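# Rehang the hose on the empty hooks across the room

## Task

Take the hose off the hooks it hangs on and hang it on both of the empty hooks on the wall facing them, so that at the end it rests motionless, touches nowhere near the floor and is held up by the hooks alone, not by the robot. Then open the grippers and back the robot away. The robot must not topple or finish leaning, or the task fails.

## Robot and tools

ROBOT. A Rainbow Robotics RB-Y1: a base with two drive wheels and two rear casters (0.66 m long, 0.58 m wide, front edge 0.10 m ahead of the wheel axle), a folding torso (the lower part, the leg, bends at ankle, knee and hip), a head with a camera, and two 7-joint arms, each ending in a parallel gripper with a wrist camera. The base turns in place and drives straight only; it cannot go sideways.

FRAMES. The base frame sits on the floor midway between the drive wheels: x ahead, y to the robot's left, z up. The reported chest, left_hand and right_hand are in this frame. A hand point lies between the finger pads; fingers point along the hand's -z, and they close along its x. Printed hand positions can be off, more so when the arm is stretched. The odometry frame is the base frame as it was at the start; base_odometry counts wheel turns only, so wheel slip looks like travel. Heading is positive to the left, between -3.142 and 3.142.

execute_actions. Argument "actions" is a list holding one action, or empty (empty only reports state and pictures). An action may hold:
- "base": exactly one relative move from where the base is now: {"translate_m": d}, metres, -3 to 3, positive forward; or {"rotate_rad": d}, radians, -3.2 to 3.2, positive counter-clockwise seen from above.
- "joints": a single dictionary for the whole robot, keyed by joint name, each value an absolute target (not an offset). Radians unless the name ends in _m. Ranges: torso_squat_rad 0 to 1.2 (bigger lowers the chest, kept level); torso_shift_rad -0.3 to 0.6 (positive pushes hips forward); torso_pitch_rad -0.2 to 1.4 (positive leans forward); torso_yaw_rad -1.5 to 1.5 (positive turns upper body left). Per arm (prefix left_ or right_): shoulder_pitch -2.356 to 2.356 (0 hangs down, negative raises the arm forward); shoulder_roll 0 to 3.141 on the left, -3.141 to 0 on the right (away from the body lifts the arm sideways); shoulder_yaw -2.094 to 2.094 (positive swings a bent forearm leftward, for both arms); elbow -2.617 to 0.01 (0 straight, negative bends); forearm_roll -3.141 to 3.141; wrist_pitch -1.57 to 1.919 (negative tips the hand forward); hand_roll -2.705 to 2.705 (rolls positive counter-clockwise from above on a hanging arm, both sides); gripper_m 0 to 0.1, the gap between pads in metres. head_pan_rad -0.523 to 0.523 (positive left, relative to the chest); head_tilt_rad -0.35 to 1.57 (positive looks down). A joint counts as arrived within 0.02 rad (grippers 0.004 m).
- "speeds": caps for this action only: translate_m 0.05 to 0.4 m/s, rotate_rad 0.1 to 1.509 rad/s; the top value is the default.
- "min_time_s": 0.1 to 8, the shortest duration for each arm and head motion.
All motions in one action begin together. Anything you omit may keep pushing toward an earlier target. Unknown keys or values outside range make the call refused with no motion. Base moves needing over 8.667 s are refused; no action exceeds 15 s. Torso combinations are also capped: squat+shift <= 1.52; squat-shift+pitch <= 1.57; shift+0.5 pitch-0.4 squat <= 0.7; shift+0.3 pitch-0.5 squat <= 0.39; a breaking command moves only partway and says off_target. "cameras" lists head_camera, left_wrist_camera, right_wrist_camera or all; omitted or null gives all, [] gives none.

wait(seconds 0 to 10) lets the scene run with no new command and returns state and images. zoom_image(camera, region [x0,y0,x1,y1] pixels, up to 504x504, origin top-left) enlarges the latest full image of that camera; head images are 896x504, wrist images 644x364. read_manual gives only licence texts. finished_scene(scene) closes the current scene number for good and reports success; call it only once the hose hangs by itself and the robot has stepped back.

RESULTS. base_status and joint_status tell how each motion ended: done; off_target (stopped short, may still push); limit_stop_at_<name> (a built-in limit); limit_stop_at_own_body (a guard halted an arm or torso before it hit the robot itself; move them apart); contact_stop (met firm resistance); time_out; stopped_with_arm (torso halted because an arm hit). A contact_stop, time_out or stopped_with_arm on one joint freezes its whole group (torso joints; each arm's seven joints) at the current spot. "joint command not followed" with a cause line means an arm's targets were held back by the self-collision check, which may retry them later; grippers still act. on_its_own describes uncommanded parts, with "held at" giving a held target. Base "done" means wheels turned as asked, even if slipping against something. After a stop, first back the arm off, then the torso, each in its own action. When both hands grip one object and the torso hits contact_stop right at its start with nothing in the way, resend every arm joint at its current reading, then retry the torso.

GRIPPING. To hold something, command an opening at least 0.005 m below its width; off_target is then normal.

AVOID. Arms hitting or squeezing each other (can end the run); hands striking the other arm, since that is not checked. The base does not stop at furniture and the bent leg can jut past the front edge; a leg hitting furniture may shove the robot backward unreported. Each arm carries at most 3 kg; load far ahead of the wheels can tip the robot. Joint torque reaching its load limit (shoulders 60.9, elbow 31.3, wrist joints 21.7 N m) freezes everything for 10 s; motors over 80 °C brake the arm (MOTOR HOT warns from 65 °C). Avoid dropping, slamming or shoving the hose or scenery, and do not leave the robot tilted.

Each tool is called after "Call:" as name(argument=value, ...) on one line, values as JSON.

## Session

I'll start by looking at the scene.

Call:
execute_actions(actions=[])

Scene clock: 0.00 s.
base_odometry: x=+0.000 y=+0.000 heading=+0.000 (m, m, rad; odometry frame)
base_status: not commanded
joint_positions: torso_squat_rad=+0.350 torso_shift_rad=+0.000 torso_pitch_rad=+0.002 torso_yaw_rad=+0.000 left_shoulder_pitch_rad=+0.051 left_shoulder_roll_rad=+0.037 left_shoulder_yaw_rad=+0.049 left_elbow_rad=-0.232 left_forearm_roll_rad=+0.037 left_wrist_pitch_rad=-0.010 left_hand_roll_rad=+0.045 left_gripper_m=+0.099 right_shoulder_pitch_rad=-0.030 right_shoulder_roll_rad=-0.027 right_shoulder_yaw_rad=-0.026 right_elbow_rad=-0.202 right_forearm_roll_rad=-0.004 right_wrist_pitch_rad=-0.035 right_hand_roll_rad=-0.005 right_gripper_m=+0.100 head_pan_rad=+0.000 head_tilt_rad=+0.400
joint_status: not commanded
chest: x=-0.2273 y=-0.0005 z=+1.2475 quat_wxyz=(+1.000, +0.000, +0.001, +0.000) (m; base frame)
left_hand: x=-0.1507 y=+0.2552 z=+0.5675 quat_wxyz=(+0.993, +0.019, -0.097, +0.071) (m; base frame)
right_hand: x=-0.1008 y=-0.2426 z=+0.5738 quat_wxyz=(+0.991, -0.014, -0.132, -0.011) (m; base frame)
pictures: head_camera, left_wrist_camera, right_wrist_camera
Images, in order (width x height): head_camera 896x504, left_wrist_camera 644x364, right_wrist_camera 644x364.

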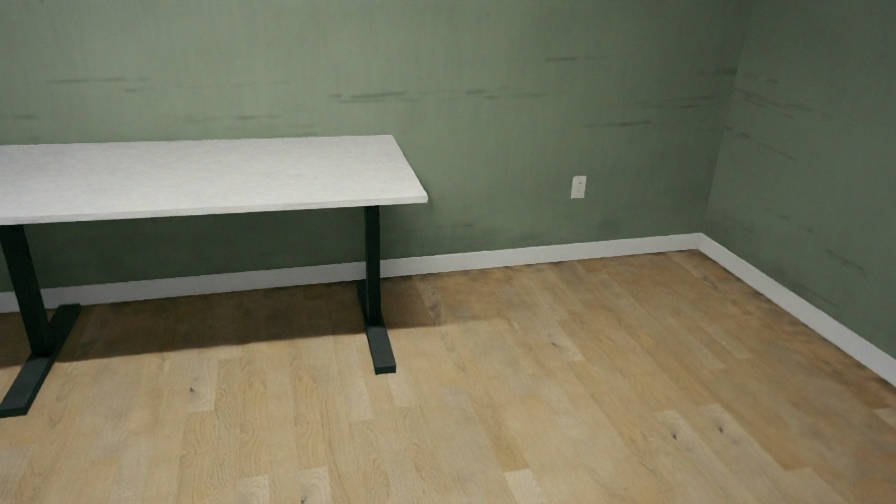

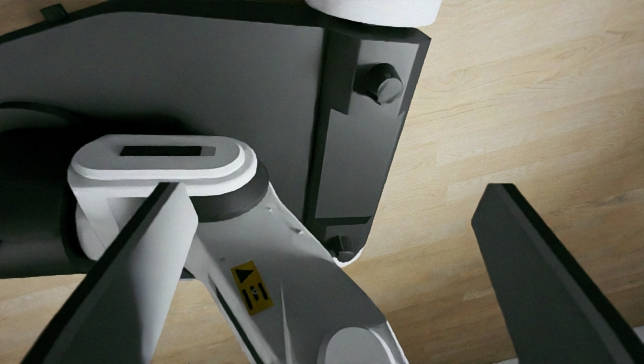

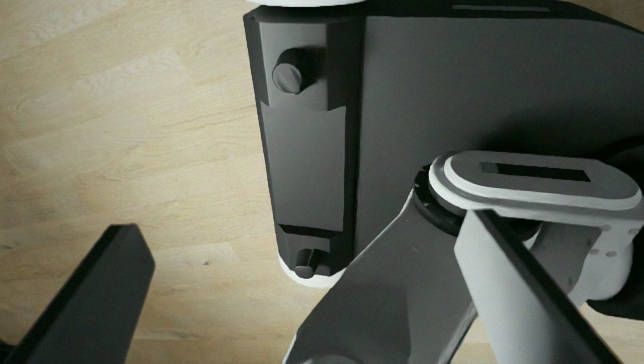

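Call:
execute_actions(actions=[{"base": {"rotate_rad": -1.2}, "joints": {"head_tilt_rad": 0.2}}], cameras=["head_camera"])

Scene clock: 3.60 s.
base_odometry: x=+0.000 y=+0.000 heading=-1.199 (m, m, rad; odometry frame)
base_status: done
joint_positions: torso_squat_rad=+0.350 torso_shift_rad=+0.000 torso_pitch_rad=+0.002 torso_yaw_rad=+0.000 left_shoulder_pitch_rad=+0.051 left_shoulder_roll_rad=+0.037 left_shoulder_yaw_rad=+0.049 left_elbow_rad=-0.232 left_forearm_roll_rad=+0.037 left_wrist_pitch_rad=-0.010 left_hand_roll_rad=+0.045 left_gripper_m=+0.099 right_shoulder_pitch_rad=-0.030 right_shoulder_roll_rad=-0.027 right_shoulder_yaw_rad=-0.026 right_elbow_rad=-0.202 right_forearm_roll_rad=-0.004 right_wrist_pitch_rad=-0.035 right_hand_roll_rad=-0.005 right_gripper_m=+0.100 head_pan_rad=+0.000 head_tilt_rad=+0.200
joint_status: all done
chest: x=-0.2273 y=-0.0005 z=+1.2475 quat_wxyz=(+1.000, +0.000, +0.001, +0.000) (m; base frame)
left_hand: x=-0.1507 y=+0.2552 z=+0.5675 quat_wxyz=(+0.993, +0.019, -0.097, +0.071) (m; base frame)
right_hand: x=-0.1008 y=-0.2426 z=+0.5738 quat_wxyz=(+0.991, -0.014, -0.132, -0.011) (m; base frame)
pictures: head_camera
camera_calibration (this result's frames):
head_camera: T_world_to_cam=[[0.060476, -0.997327, 0.0410016, -0.0552998], [-0.242031, -0.0545025, -0.968736, 1.41283], [0.968382, 0.0486617, -0.244681, 0.499385], [0, 0, 0, 1]] pos_world=[-0.138303, -0.00245029, 1.49311]
Images, in order (width x height): head_camera 896x504.

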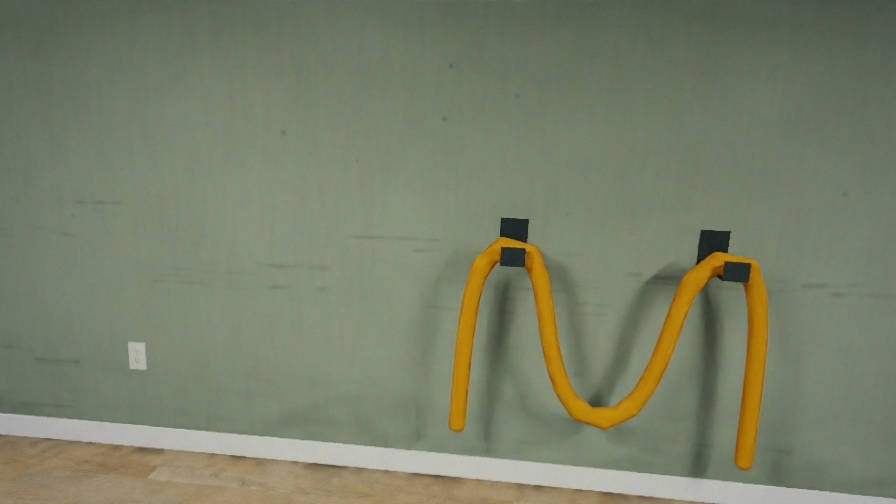

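Call:
zoom_image(camera="head_camera", region=[420, 200, 800, 504])

Call:
execute_actions(actions=[{"base": {"rotate_rad": 3.1}}], cameras=["head_camera"])

Region (420, 200, 800, 504) of head_camera's 896x504 image, scaled by 1.326, with more detail than that image has; it fills the top 403 rows of this view, and the rest is white.

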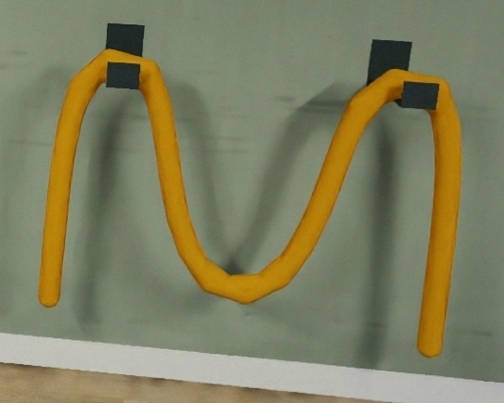

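Scene clock: 10.37 s.
base_odometry: x=+0.000 y=+0.000 heading=+1.900 (m, m, rad; odometry frame)
base_status: done
joint_positions: torso_squat_rad=+0.350 torso_shift_rad=+0.000 torso_pitch_rad=+0.001 torso_yaw_rad=+0.000 left_shoulder_pitch_rad=+0.051 left_shoulder_roll_rad=+0.037 left_shoulder_yaw_rad=+0.049 left_elbow_rad=-0.232 left_forearm_roll_rad=+0.037 left_wrist_pitch_rad=-0.010 left_hand_roll_rad=+0.045 left_gripper_m=+0.099 right_shoulder_pitch_rad=-0.030 right_shoulder_roll_rad=-0.027 right_shoulder_yaw_rad=-0.026 right_elbow_rad=-0.202 right_forearm_roll_rad=-0.004 right_wrist_pitch_rad=-0.035 right_hand_roll_rad=-0.005 right_gripper_m=+0.100 head_pan_rad=+0.000 head_tilt_rad=+0.200
joint_status: not commanded
chest: x=-0.2274 y=-0.0005 z=+1.2475 quat_wxyz=(+1.000, +0.000, +0.001, +0.000) (m; base frame)
left_hand: x=-0.1508 y=+0.2552 z=+0.5675 quat_wxyz=(+0.993, +0.019, -0.097, +0.071) (m; base frame)
right_hand: x=-0.1008 y=-0.2426 z=+0.5738 quat_wxyz=(+0.991, -0.014, -0.132, -0.011) (m; base frame)
pictures: head_camera
camera_calibration (this result's frames):
head_camera: T_world_to_cam=[[0.0604712, -0.997329, 0.0409743, -0.0552973], [-0.241923, -0.0544694, -0.968765, 1.41286], [0.968409, 0.0486698, -0.244571, 0.499342], [0, 0, 0, 1]] pos_world=[-0.138421, -0.00249493, 1.49312]
Images, in order (width x height): head_camera 896x504.

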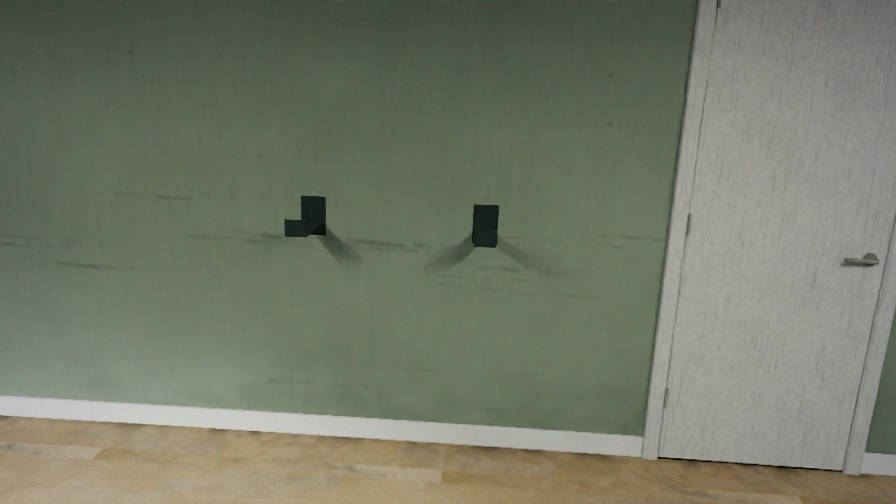

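Call:
zoom_image(camera="head_camera", region=[260, 170, 520, 290])

Call:
zoom_image(camera="head_camera", region=[0, 380, 336, 480])

Call:
zoom_image(camera="head_camera", region=[336, 380, 672, 480])

Region (260, 170, 520, 290) of head_camera's 896x504 image, scaled by 1.938, with more detail than that image has; it fills the top 233 rows of this view, and the rest is white.

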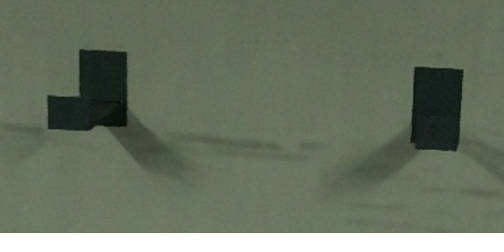

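Region (0, 380, 336, 480) of head_camera's 896x504 image, scaled by 1.500, with more detail than that image has; it fills the top 150 rows of this view, and the rest is white.

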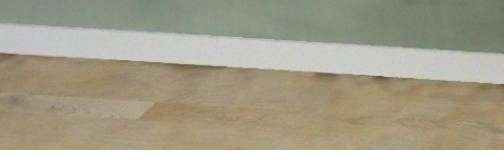

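Region (336, 380, 672, 480) of head_camera's 896x504 image, scaled by 1.500, with more detail than that image has; it fills the top 150 rows of this view, and the rest is white.

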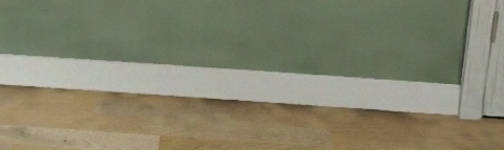

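Call:
execute_actions(actions=[{"base": {"rotate_rad": 2.844}}], cameras=[])

Call:
execute_actions(actions=[{"base": {"translate_m": 1.255}, "joints": {"head_tilt_rad": 0.4, "torso_squat_rad": 0.0}}], cameras=[])

Call:
execute_actions(actions=[{"base": {"rotate_rad": 0.298}, "joints": {"head_tilt_rad": 0.55}}], cameras=["head_camera"])

Scene clock: 22.23 s.
base_odometry: x=+0.000 y=+0.000 heading=-1.540 (m, m, rad; odometry frame)
base_status: done
joint_positions: torso_squat_rad=+0.350 torso_shift_rad=+0.000 torso_pitch_rad=+0.001 torso_yaw_rad=+0.000 left_shoulder_pitch_rad=+0.051 left_shoulder_roll_rad=+0.037 left_shoulder_yaw_rad=+0.049 left_elbow_rad=-0.232 left_forearm_roll_rad=+0.037 left_wrist_pitch_rad=-0.010 left_hand_roll_rad=+0.045 left_gripper_m=+0.099 right_shoulder_pitch_rad=-0.030 right_shoulder_roll_rad=-0.027 right_shoulder_yaw_rad=-0.026 right_elbow_rad=-0.202 right_forearm_roll_rad=-0.004 right_wrist_pitch_rad=-0.035 right_hand_roll_rad=-0.005 right_gripper_m=+0.100 head_pan_rad=+0.000 head_tilt_rad=+0.200
joint_status: not commanded
chest: x=-0.2274 y=-0.0005 z=+1.2475 quat_wxyz=(+1.000, +0.000, +0.001, +0.000) (m; base frame)
left_hand: x=-0.1508 y=+0.2552 z=+0.5675 quat_wxyz=(+0.993, +0.019, -0.097, +0.071) (m; base frame)
right_hand: x=-0.1008 y=-0.2426 z=+0.5738 quat_wxyz=(+0.991, -0.014, -0.132, -0.011) (m; base frame)
pictures: none
No camera images: the call's "cameras" was empty. Leave "cameras" out to get every camera's image.

Scene clock: 26.90 s.
base_odometry: x=+0.039 y=-1.254 heading=-1.539 (m, m, rad; odometry frame)
base_status: done
joint_positions: torso_squat_rad=+0.000 torso_shift_rad=+0.000 torso_pitch_rad=+0.002 torso_yaw_rad=+0.000 left_shoulder_pitch_rad=+0.051 left_shoulder_roll_rad=+0.037 left_shoulder_yaw_rad=+0.049 left_elbow_rad=-0.232 left_forearm_roll_rad=+0.037 left_wrist_pitch_rad=-0.010 left_hand_roll_rad=+0.045 left_gripper_m=+0.099 right_shoulder_pitch_rad=-0.030 right_shoulder_roll_rad=-0.027 right_shoulder_yaw_rad=-0.026 right_elbow_rad=-0.202 right_forearm_roll_rad=-0.004 right_wrist_pitch_rad=-0.035 right_hand_roll_rad=-0.005 right_gripper_m=+0.100 head_pan_rad=+0.000 head_tilt_rad=+0.400
joint_status: all done
chest: x=-0.2272 y=-0.0006 z=+1.2899 quat_wxyz=(+1.000, +0.000, +0.001, +0.000) (m; base frame)
left_hand: x=-0.1506 y=+0.2552 z=+0.6099 quat_wxyz=(+0.993, +0.019, -0.097, +0.071) (m; base frame)
right_hand: x=-0.1008 y=-0.2427 z=+0.6162 quat_wxyz=(+0.991, -0.014, -0.132, -0.011) (m; base frame)
pictures: none
No camera images: the call's "cameras" was empty. Leave "cameras" out to get every camera's image.

Scene clock: 28.77 s.
base_odometry: x=+0.039 y=-1.254 heading=-1.242 (m, m, rad; odometry frame)
base_status: done
joint_positions: torso_squat_rad=+0.000 torso_shift_rad=+0.000 torso_pitch_rad=+0.002 torso_yaw_rad=+0.000 left_shoulder_pitch_rad=+0.051 left_shoulder_roll_rad=+0.037 left_shoulder_yaw_rad=+0.049 left_elbow_rad=-0.232 left_forearm_roll_rad=+0.037 left_wrist_pitch_rad=-0.010 left_hand_roll_rad=+0.045 left_gripper_m=+0.099 right_shoulder_pitch_rad=-0.030 right_shoulder_roll_rad=-0.027 right_shoulder_yaw_rad=-0.026 right_elbow_rad=-0.202 right_forearm_roll_rad=-0.004 right_wrist_pitch_rad=-0.035 right_hand_roll_rad=-0.005 right_gripper_m=+0.100 head_pan_rad=+0.000 head_tilt_rad=+0.550
joint_status: all done
chest: x=-0.2272 y=-0.0006 z=+1.2899 quat_wxyz=(+1.000, +0.000, +0.001, +0.000) (m; base frame)
left_hand: x=-0.1506 y=+0.2552 z=+0.6099 quat_wxyz=(+0.993, +0.019, -0.097, +0.071) (m; base frame)
right_hand: x=-0.1008 y=-0.2427 z=+0.6162 quat_wxyz=(+0.991, -0.014, -0.132, -0.011) (m; base frame)
pictures: head_camera
camera_calibration (this result's frames):
head_camera: T_world_to_cam=[[0.0709714, -0.99732, 0.0177906, -0.020397], [-0.559525, -0.0545696, -0.827015, 1.17769], [0.825769, 0.0487402, -0.561898, 0.953106], [0, 0, 0, 1]] pos_world=[-0.12665, -0.00253066, 1.50988]
Images, in order (width x height): head_camera 896x504.

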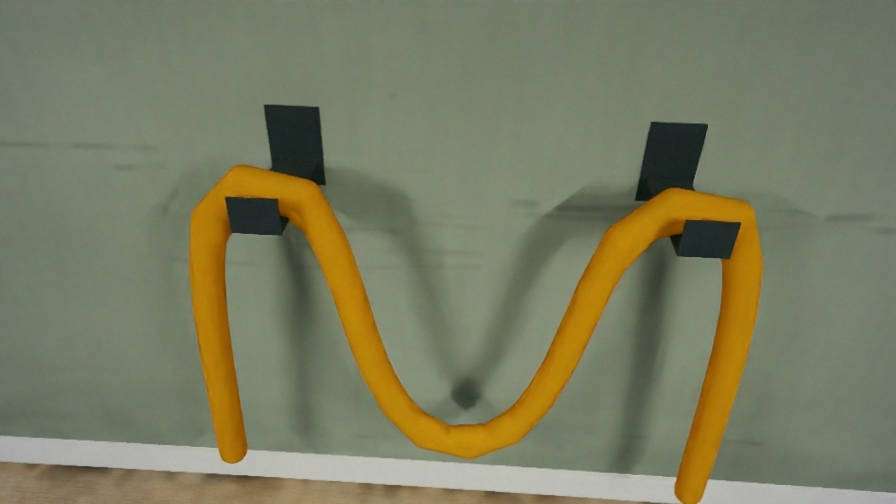

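Call:
zoom_image(camera="head_camera", region=[170, 90, 370, 260])

Call:
zoom_image(camera="head_camera", region=[590, 110, 790, 280])

Region (170, 90, 370, 260) of head_camera's 896x504 image, scaled by 2.520, with more detail than that image has; it fills the top 428 rows of this view, and the rest is white.

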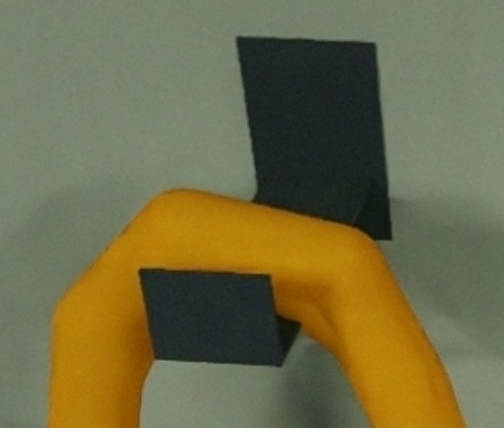

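Region (590, 110, 790, 280) of head_camera's 896x504 image, scaled by 2.520, with more detail than that image has; it fills the top 428 rows of this view, and the rest is white.

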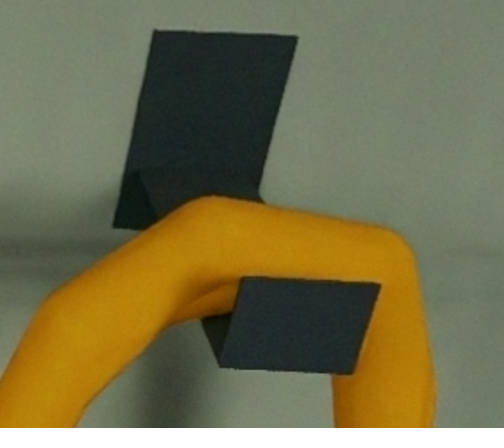

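Call:
execute_actions(actions=[{"base": {"translate_m": 0.25}, "joints": {"left_shoulder_pitch_rad": -1.096, "left_shoulder_roll_rad": 0.42, "left_shoulder_yaw_rad": 0.418, "left_elbow_rad": -0.784, "left_forearm_roll_rad": 0.0, "left_wrist_pitch_rad": 1.88, "left_hand_roll_rad": -0.245, "right_shoulder_pitch_rad": -1.106, "right_shoulder_roll_rad": -0.398, "right_shoulder_yaw_rad": -0.407, "right_elbow_rad": -0.784, "right_forearm_roll_rad": 0.0, "right_wrist_pitch_rad": 1.88, "right_hand_roll_rad": 0.219, "head_tilt_rad": 0.7}}])

Scene clock: 34.37 s.
base_odometry: x=+0.120 y=-1.491 heading=-1.242 (m, m, rad; odometry frame)
base_status: done
joint_positions: torso_squat_rad=+0.000 torso_shift_rad=+0.000 torso_pitch_rad=+0.002 torso_yaw_rad=+0.000 left_shoulder_pitch_rad=-1.096 left_shoulder_roll_rad=+0.420 left_shoulder_yaw_rad=+0.418 left_elbow_rad=-0.784 left_forearm_roll_rad=+0.000 left_wrist_pitch_rad=+1.880 left_hand_roll_rad=-0.245 left_gripper_m=+0.099 right_shoulder_pitch_rad=-1.107 right_shoulder_roll_rad=-0.398 right_shoulder_yaw_rad=-0.407 right_elbow_rad=-0.784 right_forearm_roll_rad=+0.000 right_wrist_pitch_rad=+1.880 right_hand_roll_rad=+0.219 right_gripper_m=+0.100 head_pan_rad=+0.000 head_tilt_rad=+0.700
joint_status: all done
chest: x=-0.2272 y=-0.0006 z=+1.2899 quat_wxyz=(+1.000, +0.000, +0.001, +0.000) (m; base frame)
left_hand: x=+0.2853 y=+0.3480 z=+1.1192 quat_wxyz=(+1.000, +0.008, -0.028, +0.000) (m; base frame)
right_hand: x=+0.2886 y=-0.3356 z=+1.1193 quat_wxyz=(+1.000, -0.006, -0.028, +0.000) (m; base frame)
pictures: head_camera, left_wrist_camera, right_wrist_camera
camera_calibration (this result's frames):
head_camera: T_world_to_cam=[[0.072891, -0.997315, 0.0070376, -0.0039511], [-0.676793, -0.0546455, -0.734142, 1.01529], [0.732556, 0.0487493, -0.678959, 1.10842], [0, 0, 0, 1]] pos_world=[-0.124547, -0.00249407, 1.49797]
left_wrist_camera: T_world_to_cam=[[0.999048, -0.0219506, 0.0377129, -0.314944], [-0.0407999, -0.776386, 0.628936, -0.39038], [0.0154742, -0.629876, -0.776542, 1.16674], [0, 0, 0, 1]] pos_world=[0.280662, 0.424904, 1.16343]
right_wrist_camera: T_world_to_cam=[[-0.999972, 0.0036984, -0.00652504, 0.289086], [-0.0011038, 0.787933, 0.61576, -0.386257], [0.00741862, 0.61575, -0.787907, 1.17077], [0, 0, 0, 1]] pos_world=[0.279966, -0.417626, 1.16219]
Images, in order (width x height): head_camera 896x504, left_wrist_camera 644x364, right_wrist_camera 644x364.

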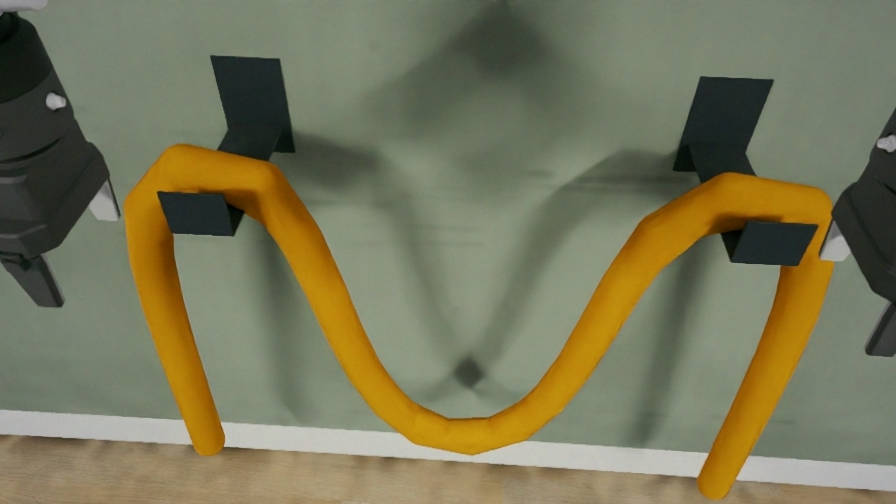

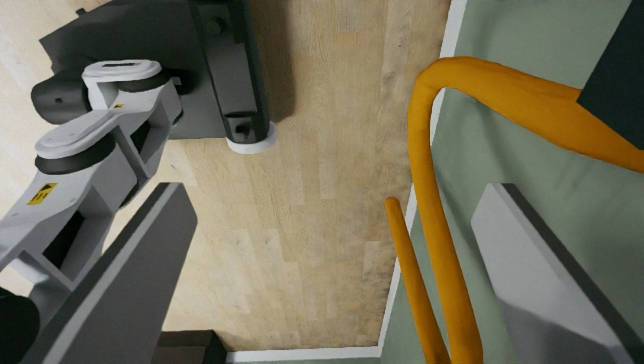

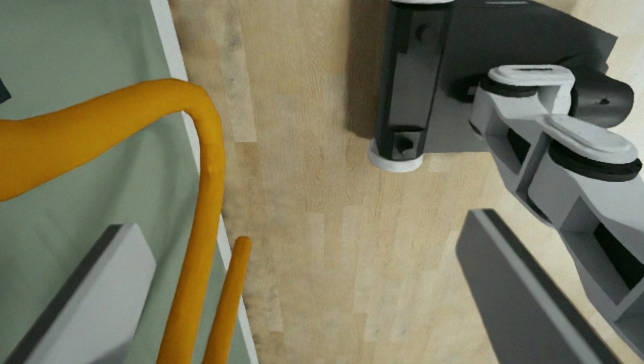

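Call:
execute_actions(actions=[{"base": {"translate_m": 0.265}, "joints": {"head_tilt_rad": 0.85}}])

Scene clock: 37.23 s.
base_odometry: x=+0.206 y=-1.742 heading=-1.241 (m, m, rad; odometry frame)
base_status: done
joint_positions: torso_squat_rad=+0.000 torso_shift_rad=+0.000 torso_pitch_rad=+0.002 torso_yaw_rad=+0.000 left_shoulder_pitch_rad=-1.096 left_shoulder_roll_rad=+0.420 left_shoulder_yaw_rad=+0.418 left_elbow_rad=-0.784 left_forearm_roll_rad=+0.000 left_wrist_pitch_rad=+1.880 left_hand_roll_rad=-0.245 left_gripper_m=+0.099 right_shoulder_pitch_rad=-1.106 right_shoulder_roll_rad=-0.398 right_shoulder_yaw_rad=-0.407 right_elbow_rad=-0.784 right_forearm_roll_rad=+0.000 right_wrist_pitch_rad=+1.880 right_hand_roll_rad=+0.219 right_gripper_m=+0.100 head_pan_rad=+0.000 head_tilt_rad=+0.850
joint_status: all done
chest: x=-0.2273 y=-0.0006 z=+1.2899 quat_wxyz=(+1.000, +0.000, +0.001, +0.000) (m; base frame)
left_hand: x=+0.2852 y=+0.3481 z=+1.1191 quat_wxyz=(+1.000, +0.008, -0.028, +0.000) (m; base frame)
right_hand: x=+0.2885 y=-0.3356 z=+1.1193 quat_wxyz=(+1.000, -0.006, -0.028, +0.000) (m; base frame)
pictures: head_camera, left_wrist_camera, right_wrist_camera
camera_calibration (this result's frames):
head_camera: T_world_to_cam=[[0.0731698, -0.997312, -0.00390032, 0.0124079], [-0.778877, -0.0547005, -0.624787, 0.831393], [0.622894, 0.0487534, -0.780786, 1.23771], [0, 0, 0, 1]] pos_world=[-0.124319, -0.00249058, 1.48588]
left_wrist_camera: T_world_to_cam=[[0.99906, -0.0218821, 0.0374181, -0.3145], [-0.0405619, -0.776359, 0.628984, -0.390428], [0.0152864, -0.62991, -0.776517, 1.16671], [0, 0, 0, 1]] pos_world=[0.280533, 0.424931, 1.16331]
right_wrist_camera: T_world_to_cam=[[-0.999973, 0.00375563, -0.00633052, 0.288773], [-0.000939139, 0.787915, 0.615784, -0.386274], [0.00730057, 0.615773, -0.78789, 1.17075], [0, 0, 0, 1]] pos_world=[0.279855, -0.41765, 1.16211]
Images, in order (width x height): head_camera 896x504, left_wrist_camera 644x364, right_wrist_camera 644x364.

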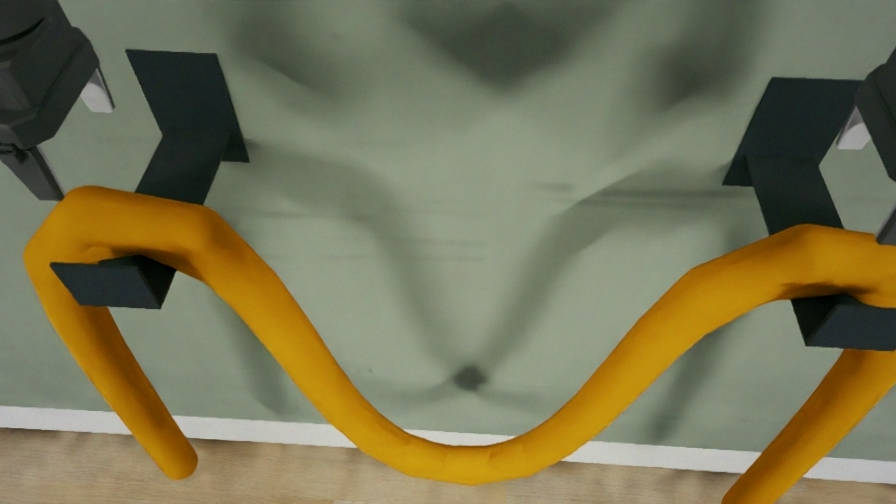

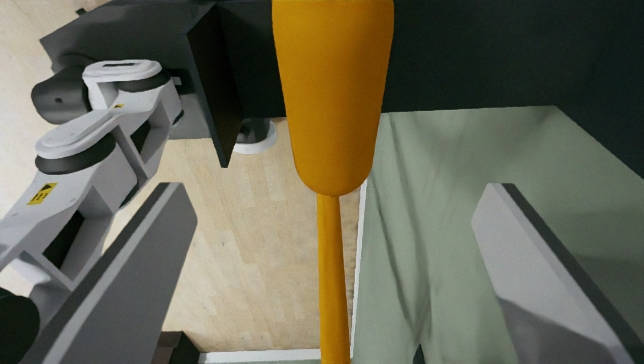

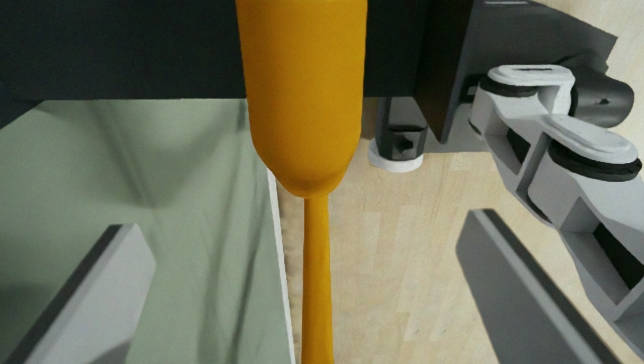

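Call:
execute_actions(actions=[{"joints": {"torso_squat_rad": 0.42, "left_gripper_m": 0.082, "right_gripper_m": 0.082}}])

Scene clock: 41.63 s.
base_odometry: x=+0.206 y=-1.742 heading=-1.241 (m, m, rad; odometry frame)
base_status: not commanded
joint_positions: torso_squat_rad=+0.420 torso_shift_rad=+0.000 torso_pitch_rad=+0.001 torso_yaw_rad=+0.000 left_shoulder_pitch_rad=-1.096 left_shoulder_roll_rad=+0.420 left_shoulder_yaw_rad=+0.418 left_elbow_rad=-0.784 left_forearm_roll_rad=+0.000 left_wrist_pitch_rad=+1.880 left_hand_roll_rad=-0.245 left_gripper_m=+0.082 right_shoulder_pitch_rad=-1.106 right_shoulder_roll_rad=-0.398 right_shoulder_yaw_rad=-0.407 right_elbow_rad=-0.784 right_forearm_roll_rad=+0.000 right_wrist_pitch_rad=+1.880 right_hand_roll_rad=+0.219 right_gripper_m=+0.082 head_pan_rad=+0.000 head_tilt_rad=+0.850
joint_status: all done
chest: x=-0.2274 y=-0.0005 z=+1.2291 quat_wxyz=(+1.000, +0.000, +0.001, +0.000) (m; base frame)
left_hand: x=+0.2851 y=+0.3481 z=+1.0583 quat_wxyz=(+1.000, +0.008, -0.028, +0.000) (m; base frame)
right_hand: x=+0.2884 y=-0.3356 z=+1.0585 quat_wxyz=(+1.000, -0.006, -0.028, +0.000) (m; base frame)
pictures: head_camera, left_wrist_camera, right_wrist_camera
camera_calibration (this result's frames):
head_camera: T_world_to_cam=[[0.0731703, -0.997312, -0.00388903, 0.0122045], [-0.778779, -0.0547002, -0.624909, 0.793477], [0.623016, 0.0487534, -0.780688, 1.19018], [0, 0, 0, 1]] pos_world=[-0.124455, -0.00245057, 1.42506]
left_wrist_camera: T_world_to_cam=[[0.999055, -0.0218727, 0.0375567, -0.312292], [-0.0406418, -0.77636, 0.628978, -0.352148], [0.0154001, -0.62991, -0.776515, 1.11952], [0, 0, 0, 1]] pos_world=[0.280444, 0.424976, 1.10255]
right_wrist_camera: T_world_to_cam=[[-0.999972, 0.00375652, -0.00649597, 0.288489], [-0.00104033, 0.787914, 0.615784, -0.348867], [0.00743148, 0.615773, -0.787888, 1.12282], [0, 0, 0, 1]] pos_world=[0.279774, -0.41761, 1.10136]
Images, in order (width x height): head_camera 896x504, left_wrist_camera 644x364, right_wrist_camera 644x364.

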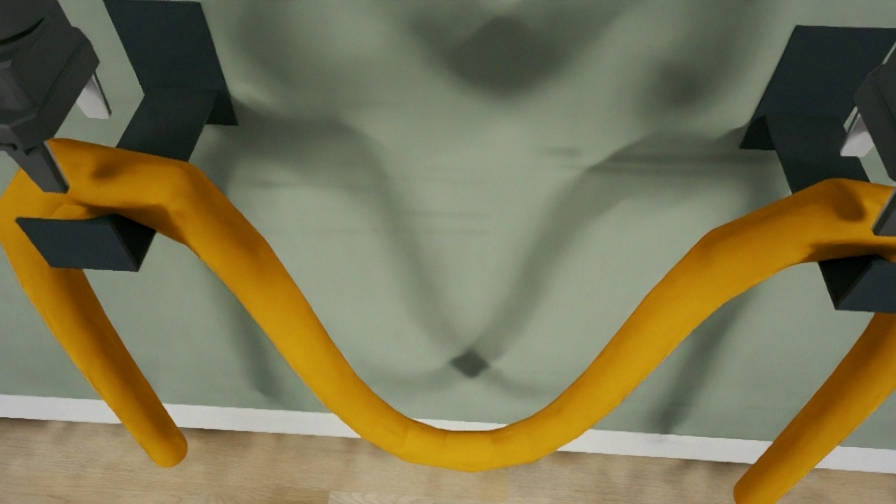

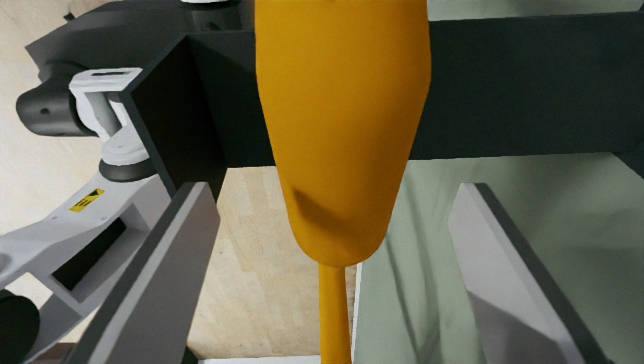

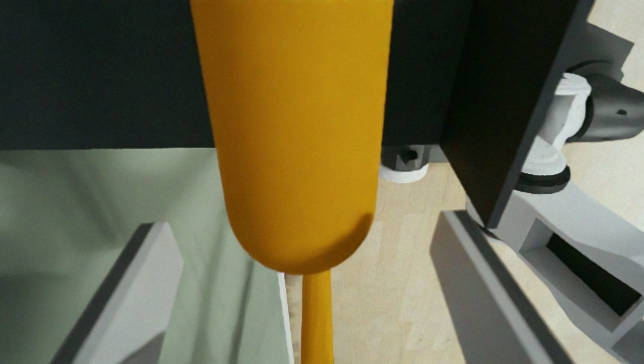

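Call:
execute_actions(actions=[{"base": {"translate_m": 0.008}, "joints": {"left_shoulder_pitch_rad": -1.0895, "left_shoulder_roll_rad": 0.4355, "left_shoulder_yaw_rad": 0.426, "left_hand_roll_rad": -0.264, "right_shoulder_pitch_rad": -1.091, "right_shoulder_roll_rad": -0.432, "right_shoulder_yaw_rad": -0.4245, "right_hand_roll_rad": 0.26}}], cameras=[])

Call:
execute_actions(actions=[{"joints": {"torso_squat_rad": 0.55}}])

Scene clock: 44.70 s.
base_odometry: x=+0.208 y=-1.749 heading=-1.241 (m, m, rad; odometry frame)
base_status: done
joint_positions: torso_squat_rad=+0.420 torso_shift_rad=+0.000 torso_pitch_rad=+0.001 torso_yaw_rad=+0.000 left_shoulder_pitch_rad=-1.090 left_shoulder_roll_rad=+0.435 left_shoulder_yaw_rad=+0.426 left_elbow_rad=-0.784 left_forearm_roll_rad=+0.000 left_wrist_pitch_rad=+1.880 left_hand_roll_rad=-0.264 left_gripper_m=+0.082 right_shoulder_pitch_rad=-1.092 right_shoulder_roll_rad=-0.432 right_shoulder_yaw_rad=-0.424 right_elbow_rad=-0.784 right_forearm_roll_rad=+0.000 right_wrist_pitch_rad=+1.880 right_hand_roll_rad=+0.260 right_gripper_m=+0.082 head_pan_rad=+0.000 head_tilt_rad=+0.850
joint_status: all done
chest: x=-0.2273 y=-0.0005 z=+1.2291 quat_wxyz=(+1.000, +0.000, +0.001, +0.000) (m; base frame)
left_hand: x=+0.2828 y=+0.3575 z=+1.0585 quat_wxyz=(+1.000, +0.008, -0.028, +0.000) (m; base frame)
right_hand: x=+0.2834 y=-0.3563 z=+1.0585 quat_wxyz=(+1.000, -0.008, -0.028, +0.000) (m; base frame)
pictures: none
No camera images: the call's "cameras" was empty. Leave "cameras" out to get every camera's image.

Scene clock: 45.93 s.
base_odometry: x=+0.208 y=-1.749 heading=-1.241 (m, m, rad; odometry frame)
base_status: not commanded
joint_positions: torso_squat_rad=+0.550 torso_shift_rad=+0.000 torso_pitch_rad=+0.001 torso_yaw_rad=+0.000 left_shoulder_pitch_rad=-1.090 left_shoulder_roll_rad=+0.435 left_shoulder_yaw_rad=+0.426 left_elbow_rad=-0.784 left_forearm_roll_rad=+0.000 left_wrist_pitch_rad=+1.880 left_hand_roll_rad=-0.264 left_gripper_m=+0.082 right_shoulder_pitch_rad=-1.091 right_shoulder_roll_rad=-0.432 right_shoulder_yaw_rad=-0.424 right_elbow_rad=-0.784 right_forearm_roll_rad=+0.000 right_wrist_pitch_rad=+1.880 right_hand_roll_rad=+0.260 right_gripper_m=+0.082 head_pan_rad=+0.000 head_tilt_rad=+0.850
joint_status: all done
chest: x=-0.2274 y=-0.0005 z=+1.1867 quat_wxyz=(+1.000, +0.000, +0.001, +0.000) (m; base frame)
left_hand: x=+0.2828 y=+0.3575 z=+1.0161 quat_wxyz=(+1.000, +0.008, -0.028, +0.000) (m; base frame)
right_hand: x=+0.2833 y=-0.3563 z=+1.0161 quat_wxyz=(+1.000, -0.008, -0.028, +0.000) (m; base frame)
pictures: head_camera, left_wrist_camera, right_wrist_camera
camera_calibration (this result's frames):
head_camera: T_world_to_cam=[[0.0731577, -0.997313, -0.00387031, 0.0120517], [-0.778788, -0.0547027, -0.624898, 0.76696], [0.623007, 0.0487302, -0.780697, 1.1571], [0, 0, 0, 1]] pos_world=[-0.124465, -0.00241174, 1.38266]
left_wrist_camera: T_world_to_cam=[[0.999038, -0.0225859, 0.0375811, -0.30791], [-0.0411961, -0.776975, 0.628182, -0.317225], [0.0150115, -0.629127, -0.777158, 1.09316], [0, 0, 0, 1]] pos_world=[0.278136, 0.434308, 1.06041]
right_wrist_camera: T_world_to_cam=[[-0.999977, 0.00336221, -0.00586928, 0.282405], [-0.000950463, 0.789258, 0.614061, -0.304206], [0.00669698, 0.614052, -0.789237, 1.10318], [0, 0, 0, 1]] pos_world=[0.274721, -0.43826, 1.05913]
Images, in order (width x height): head_camera 896x504, left_wrist_camera 644x364, right_wrist_camera 644x364.

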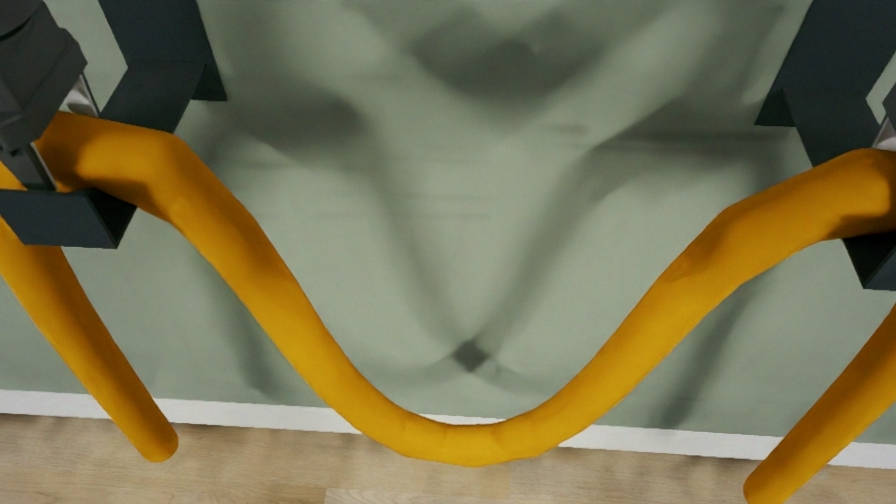

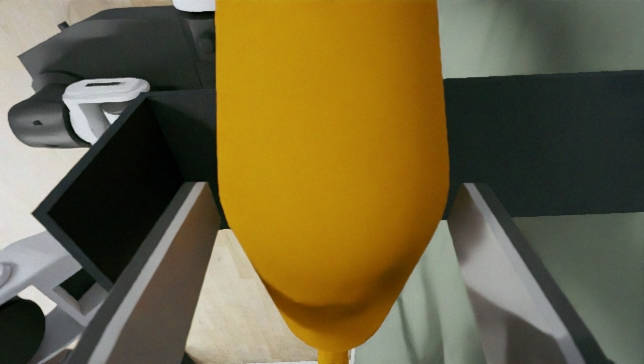

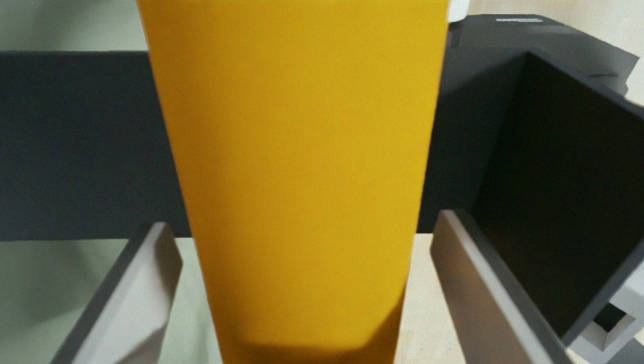

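Call:
execute_actions(actions=[{"joints": {"torso_squat_rad": 0.595, "left_shoulder_pitch_rad": -1.0575, "left_shoulder_roll_rad": 0.421, "left_shoulder_yaw_rad": 0.429, "left_wrist_pitch_rad": 1.845}, "min_time_s": 0.8}])

Scene clock: 48.17 s.
base_odometry: x=+0.208 y=-1.749 heading=-1.241 (m, m, rad; odometry frame)
base_status: not commanded
joint_positions: torso_squat_rad=+0.595 torso_shift_rad=+0.000 torso_pitch_rad=+0.001 torso_yaw_rad=+0.000 left_shoulder_pitch_rad=-1.062 left_shoulder_roll_rad=+0.425 left_shoulder_yaw_rad=+0.429 left_elbow_rad=-0.787 left_forearm_roll_rad=-0.001 left_wrist_pitch_rad=+1.845 left_hand_roll_rad=-0.264 left_gripper_m=+0.082 right_shoulder_pitch_rad=-1.091 right_shoulder_roll_rad=-0.432 right_shoulder_yaw_rad=-0.424 right_elbow_rad=-0.784 right_forearm_roll_rad=+0.000 right_wrist_pitch_rad=+1.880 right_hand_roll_rad=+0.260 right_gripper_m=+0.082 head_pan_rad=+0.000 head_tilt_rad=+0.850
joint_status: all done
chest: x=-0.2278 y=-0.0006 z=+1.1696 quat_wxyz=(+1.000, +0.000, +0.000, +0.000) (m; base frame)
left_hand: x=+0.2831 y=+0.3587 z=+0.9852 quat_wxyz=(+0.999, +0.010, -0.032, +0.001) (m; base frame)
right_hand: x=+0.2830 y=-0.3564 z=+0.9993 quat_wxyz=(+1.000, -0.007, -0.028, +0.000) (m; base frame)
pictures: head_camera, left_wrist_camera, right_wrist_camera
camera_calibration (this result's frames):
head_camera: T_world_to_cam=[[0.0732486, -0.997305, -0.00423367, 0.012312], [-0.778267, -0.0545054, -0.625564, 0.756834], [0.623647, 0.0491166, -0.780162, 1.14356], [0, 0, 0, 1]] pos_world=[-0.125059, -0.00263726, 1.36566]
left_wrist_camera: T_world_to_cam=[[0.998715, -0.0209093, 0.0461654, -0.316002], [-0.0452168, -0.779029, 0.625355, -0.2922], [0.0228885, -0.626639, -0.778974, 1.0685], [0, 0, 0, 1]] pos_world=[0.277927, 0.435322, 1.02965]
right_wrist_camera: T_world_to_cam=[[-0.999972, 0.00329472, -0.00664443, 0.282781], [-0.00148282, 0.788997, 0.614395, -0.294107], [0.00726669, 0.614388, -0.78897, 1.0896], [0, 0, 0, 1]] pos_world=[0.274419, -0.438322, 1.04224]
Images, in order (width x height): head_camera 896x504, left_wrist_camera 644x364, right_wrist_camera 644x364.

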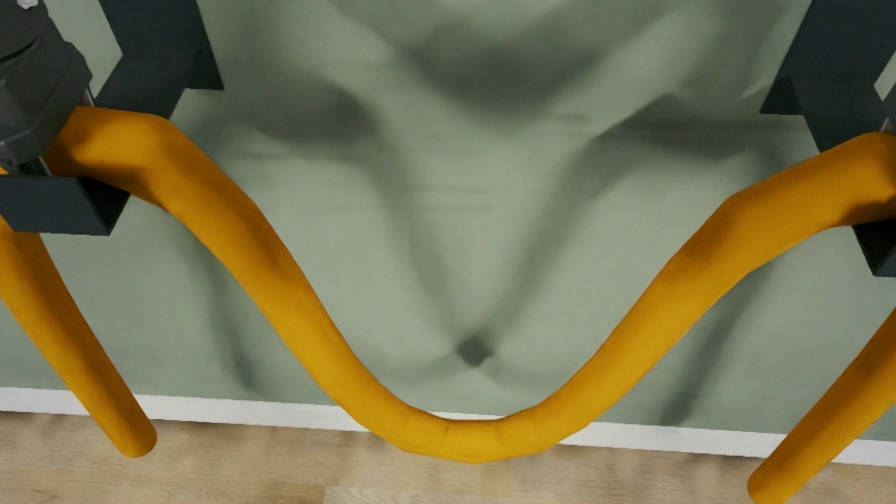

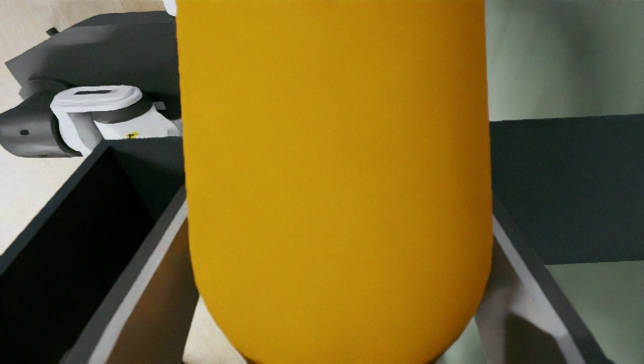

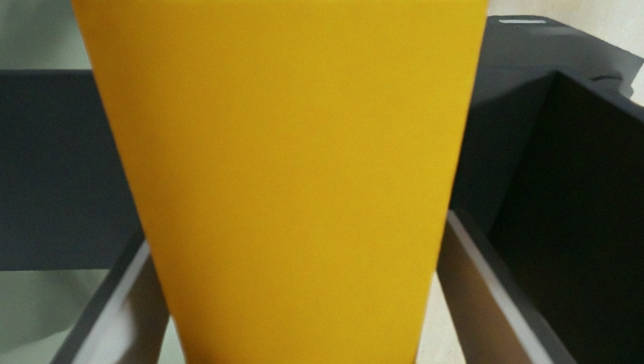

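Call:
execute_actions(actions=[{"joints": {"left_shoulder_pitch_rad": -1.064, "left_shoulder_roll_rad": 0.425, "left_elbow_rad": -0.787, "left_gripper_m": 0.04, "right_gripper_m": 0.04}}], cameras=[])

Scene clock: 49.23 s.
base_odometry: x=+0.208 y=-1.749 heading=-1.241 (m, m, rad; odometry frame)
base_status: not commanded
joint_positions: torso_squat_rad=+0.595 torso_shift_rad=+0.000 torso_pitch_rad=+0.001 torso_yaw_rad=+0.000 left_shoulder_pitch_rad=-1.065 left_shoulder_roll_rad=+0.426 left_shoulder_yaw_rad=+0.429 left_elbow_rad=-0.787 left_forearm_roll_rad=+0.000 left_wrist_pitch_rad=+1.845 left_hand_roll_rad=-0.264 left_gripper_m=+0.058 right_shoulder_pitch_rad=-1.091 right_shoulder_roll_rad=-0.432 right_shoulder_yaw_rad=-0.424 right_elbow_rad=-0.784 right_forearm_roll_rad=+0.000 right_wrist_pitch_rad=+1.880 right_hand_roll_rad=+0.260 right_gripper_m=+0.059 head_pan_rad=+0.000 head_tilt_rad=+0.850
joint_status: left_gripper_m off_target (ended at +0.058, target +0.040); right_gripper_m off_target (ended at +0.059, target +0.040); the others done
chest: x=-0.2274 y=-0.0005 z=+1.1696 quat_wxyz=(+1.000, +0.000, +0.001, +0.000) (m; base frame)
left_hand: x=+0.2842 y=+0.3588 z=+0.9865 quat_wxyz=(+0.999, +0.010, -0.034, +0.001) (m; base frame)
right_hand: x=+0.2833 y=-0.3564 z=+0.9990 quat_wxyz=(+1.000, -0.007, -0.028, +0.000) (m; base frame)
pictures: none
No camera images: the call's "cameras" was empty. Leave "cameras" out to get every camera's image.

Both grippers hold the hose (0.058 m). Lift with the torso.

Call:
execute_actions(actions=[{"joints": {"torso_squat_rad": 0.0}}])

Scene clock: 52.13 s.
base_odometry: x=+0.208 y=-1.749 heading=-1.241 (m, m, rad; odometry frame)
base_status: not commanded
joint_positions: torso_squat_rad=+0.000 torso_shift_rad=+0.001 torso_pitch_rad=+0.002 torso_yaw_rad=+0.000 left_shoulder_pitch_rad=-1.063 left_shoulder_roll_rad=+0.425 left_shoulder_yaw_rad=+0.429 left_elbow_rad=-0.787 left_forearm_roll_rad=+0.000 left_wrist_pitch_rad=+1.845 left_hand_roll_rad=-0.264 left_gripper_m=+0.058 right_shoulder_pitch_rad=-1.091 right_shoulder_roll_rad=-0.432 right_shoulder_yaw_rad=-0.424 right_elbow_rad=-0.784 right_forearm_roll_rad=+0.000 right_wrist_pitch_rad=+1.880 right_hand_roll_rad=+0.260 right_gripper_m=+0.059 head_pan_rad=+0.000 head_tilt_rad=+0.850
joint_status: all done
chest: x=-0.2270 y=-0.0006 z=+1.2899 quat_wxyz=(+1.000, +0.000, +0.001, +0.000) (m; base frame)
left_hand: x=+0.2840 y=+0.3585 z=+1.1054 quat_wxyz=(+0.999, +0.009, -0.032, +0.001) (m; base frame)
right_hand: x=+0.2834 y=-0.3564 z=+1.1185 quat_wxyz=(+1.000, -0.007, -0.027, +0.000) (m; base frame)
pictures: head_camera, left_wrist_camera, right_wrist_camera
camera_calibration (this result's frames):
head_camera: T_world_to_cam=[[0.0732058, -0.997309, -0.0040222, 0.0125108], [-0.779216, -0.054679, -0.624365, 0.830991], [0.622465, 0.0488413, -0.781122, 1.23788], [0, 0, 0, 1]] pos_world=[-0.123928, -0.00254458, 1.48582]
left_wrist_camera: T_world_to_cam=[[0.998717, -0.0211059, 0.0460367, -0.322296], [-0.0453049, -0.778597, 0.625887, -0.36816], [0.0226341, -0.627169, -0.778554, 1.16182], [0, 0, 0, 1]] pos_world=[0.278906, 0.43521, 1.14981]
right_wrist_camera: T_world_to_cam=[[-0.999985, 0.00344654, -0.00418007, 0.281206], [0.000151702, 0.789066, 0.614308, -0.36765], [0.00541559, 0.614298, -0.789055, 1.18431], [0, 0, 0, 1]] pos_world=[0.274844, -0.438387, 1.16151]
Images, in order (width x height): head_camera 896x504, left_wrist_camera 644x364, right_wrist_camera 644x364.

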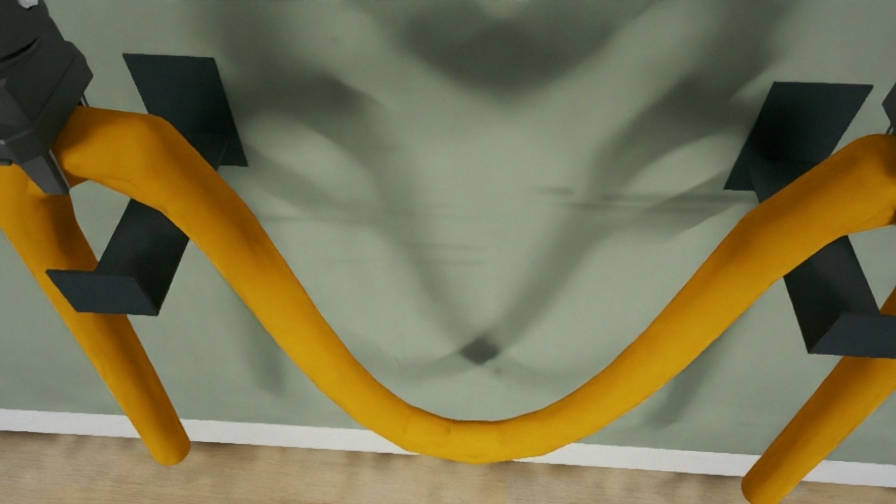

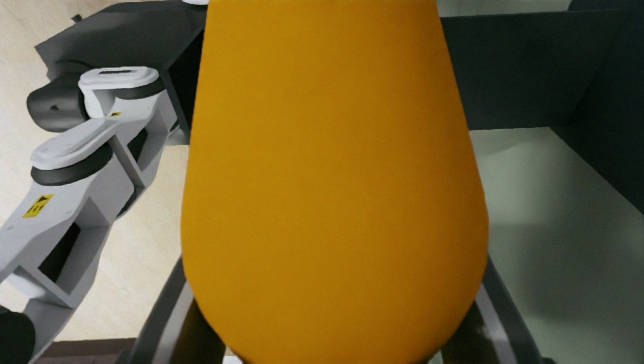

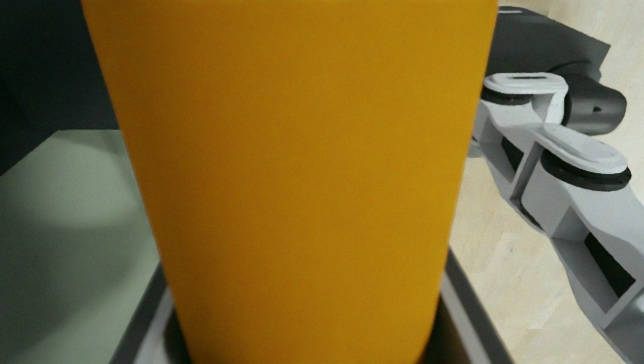

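Call:
execute_actions(actions=[{"base": {"translate_m": -0.2}, "speeds": {"translate_m": 0.12}}], cameras=["head_camera"])

Scene clock: 55.60 s.
base_odometry: x=+0.144 y=-1.560 heading=-1.241 (m, m, rad; odometry frame)
base_status: done
joint_positions: torso_squat_rad=+0.000 torso_shift_rad=+0.001 torso_pitch_rad=+0.002 torso_yaw_rad=+0.000 left_shoulder_pitch_rad=-1.063 left_shoulder_roll_rad=+0.425 left_shoulder_yaw_rad=+0.429 left_elbow_rad=-0.787 left_forearm_roll_rad=+0.000 left_wrist_pitch_rad=+1.845 left_hand_roll_rad=-0.264 left_gripper_m=+0.058 right_shoulder_pitch_rad=-1.091 right_shoulder_roll_rad=-0.432 right_shoulder_yaw_rad=-0.424 right_elbow_rad=-0.784 right_forearm_roll_rad=+0.000 right_wrist_pitch_rad=+1.880 right_hand_roll_rad=+0.260 right_gripper_m=+0.059 head_pan_rad=+0.000 head_tilt_rad=+0.850
joint_status: not commanded
chest: x=-0.2271 y=-0.0006 z=+1.2899 quat_wxyz=(+1.000, +0.000, +0.001, +0.000) (m; base frame)
left_hand: x=+0.2839 y=+0.3585 z=+1.1054 quat_wxyz=(+0.999, +0.009, -0.032, +0.001) (m; base frame)
right_hand: x=+0.2833 y=-0.3565 z=+1.1185 quat_wxyz=(+1.000, -0.007, -0.027, +0.000) (m; base frame)
pictures: head_camera
camera_calibration (this result's frames):
head_camera: T_world_to_cam=[[0.0732024, -0.997309, -0.00400343, 0.0124947], [-0.77908, -0.0546774, -0.624536, 0.831157], [0.622636, 0.0488365, -0.780986, 1.23781], [0, 0, 0, 1]] pos_world=[-0.124081, -0.00254364, 1.48585]
Images, in order (width x height): head_camera 896x504.

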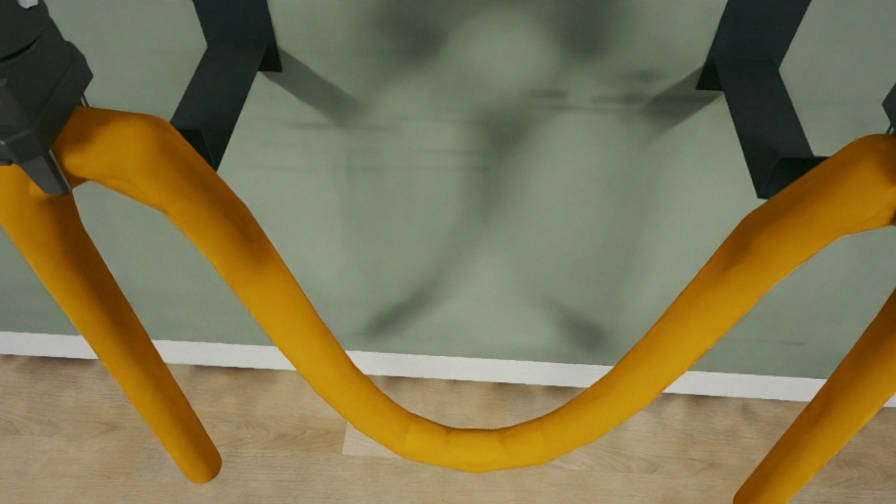

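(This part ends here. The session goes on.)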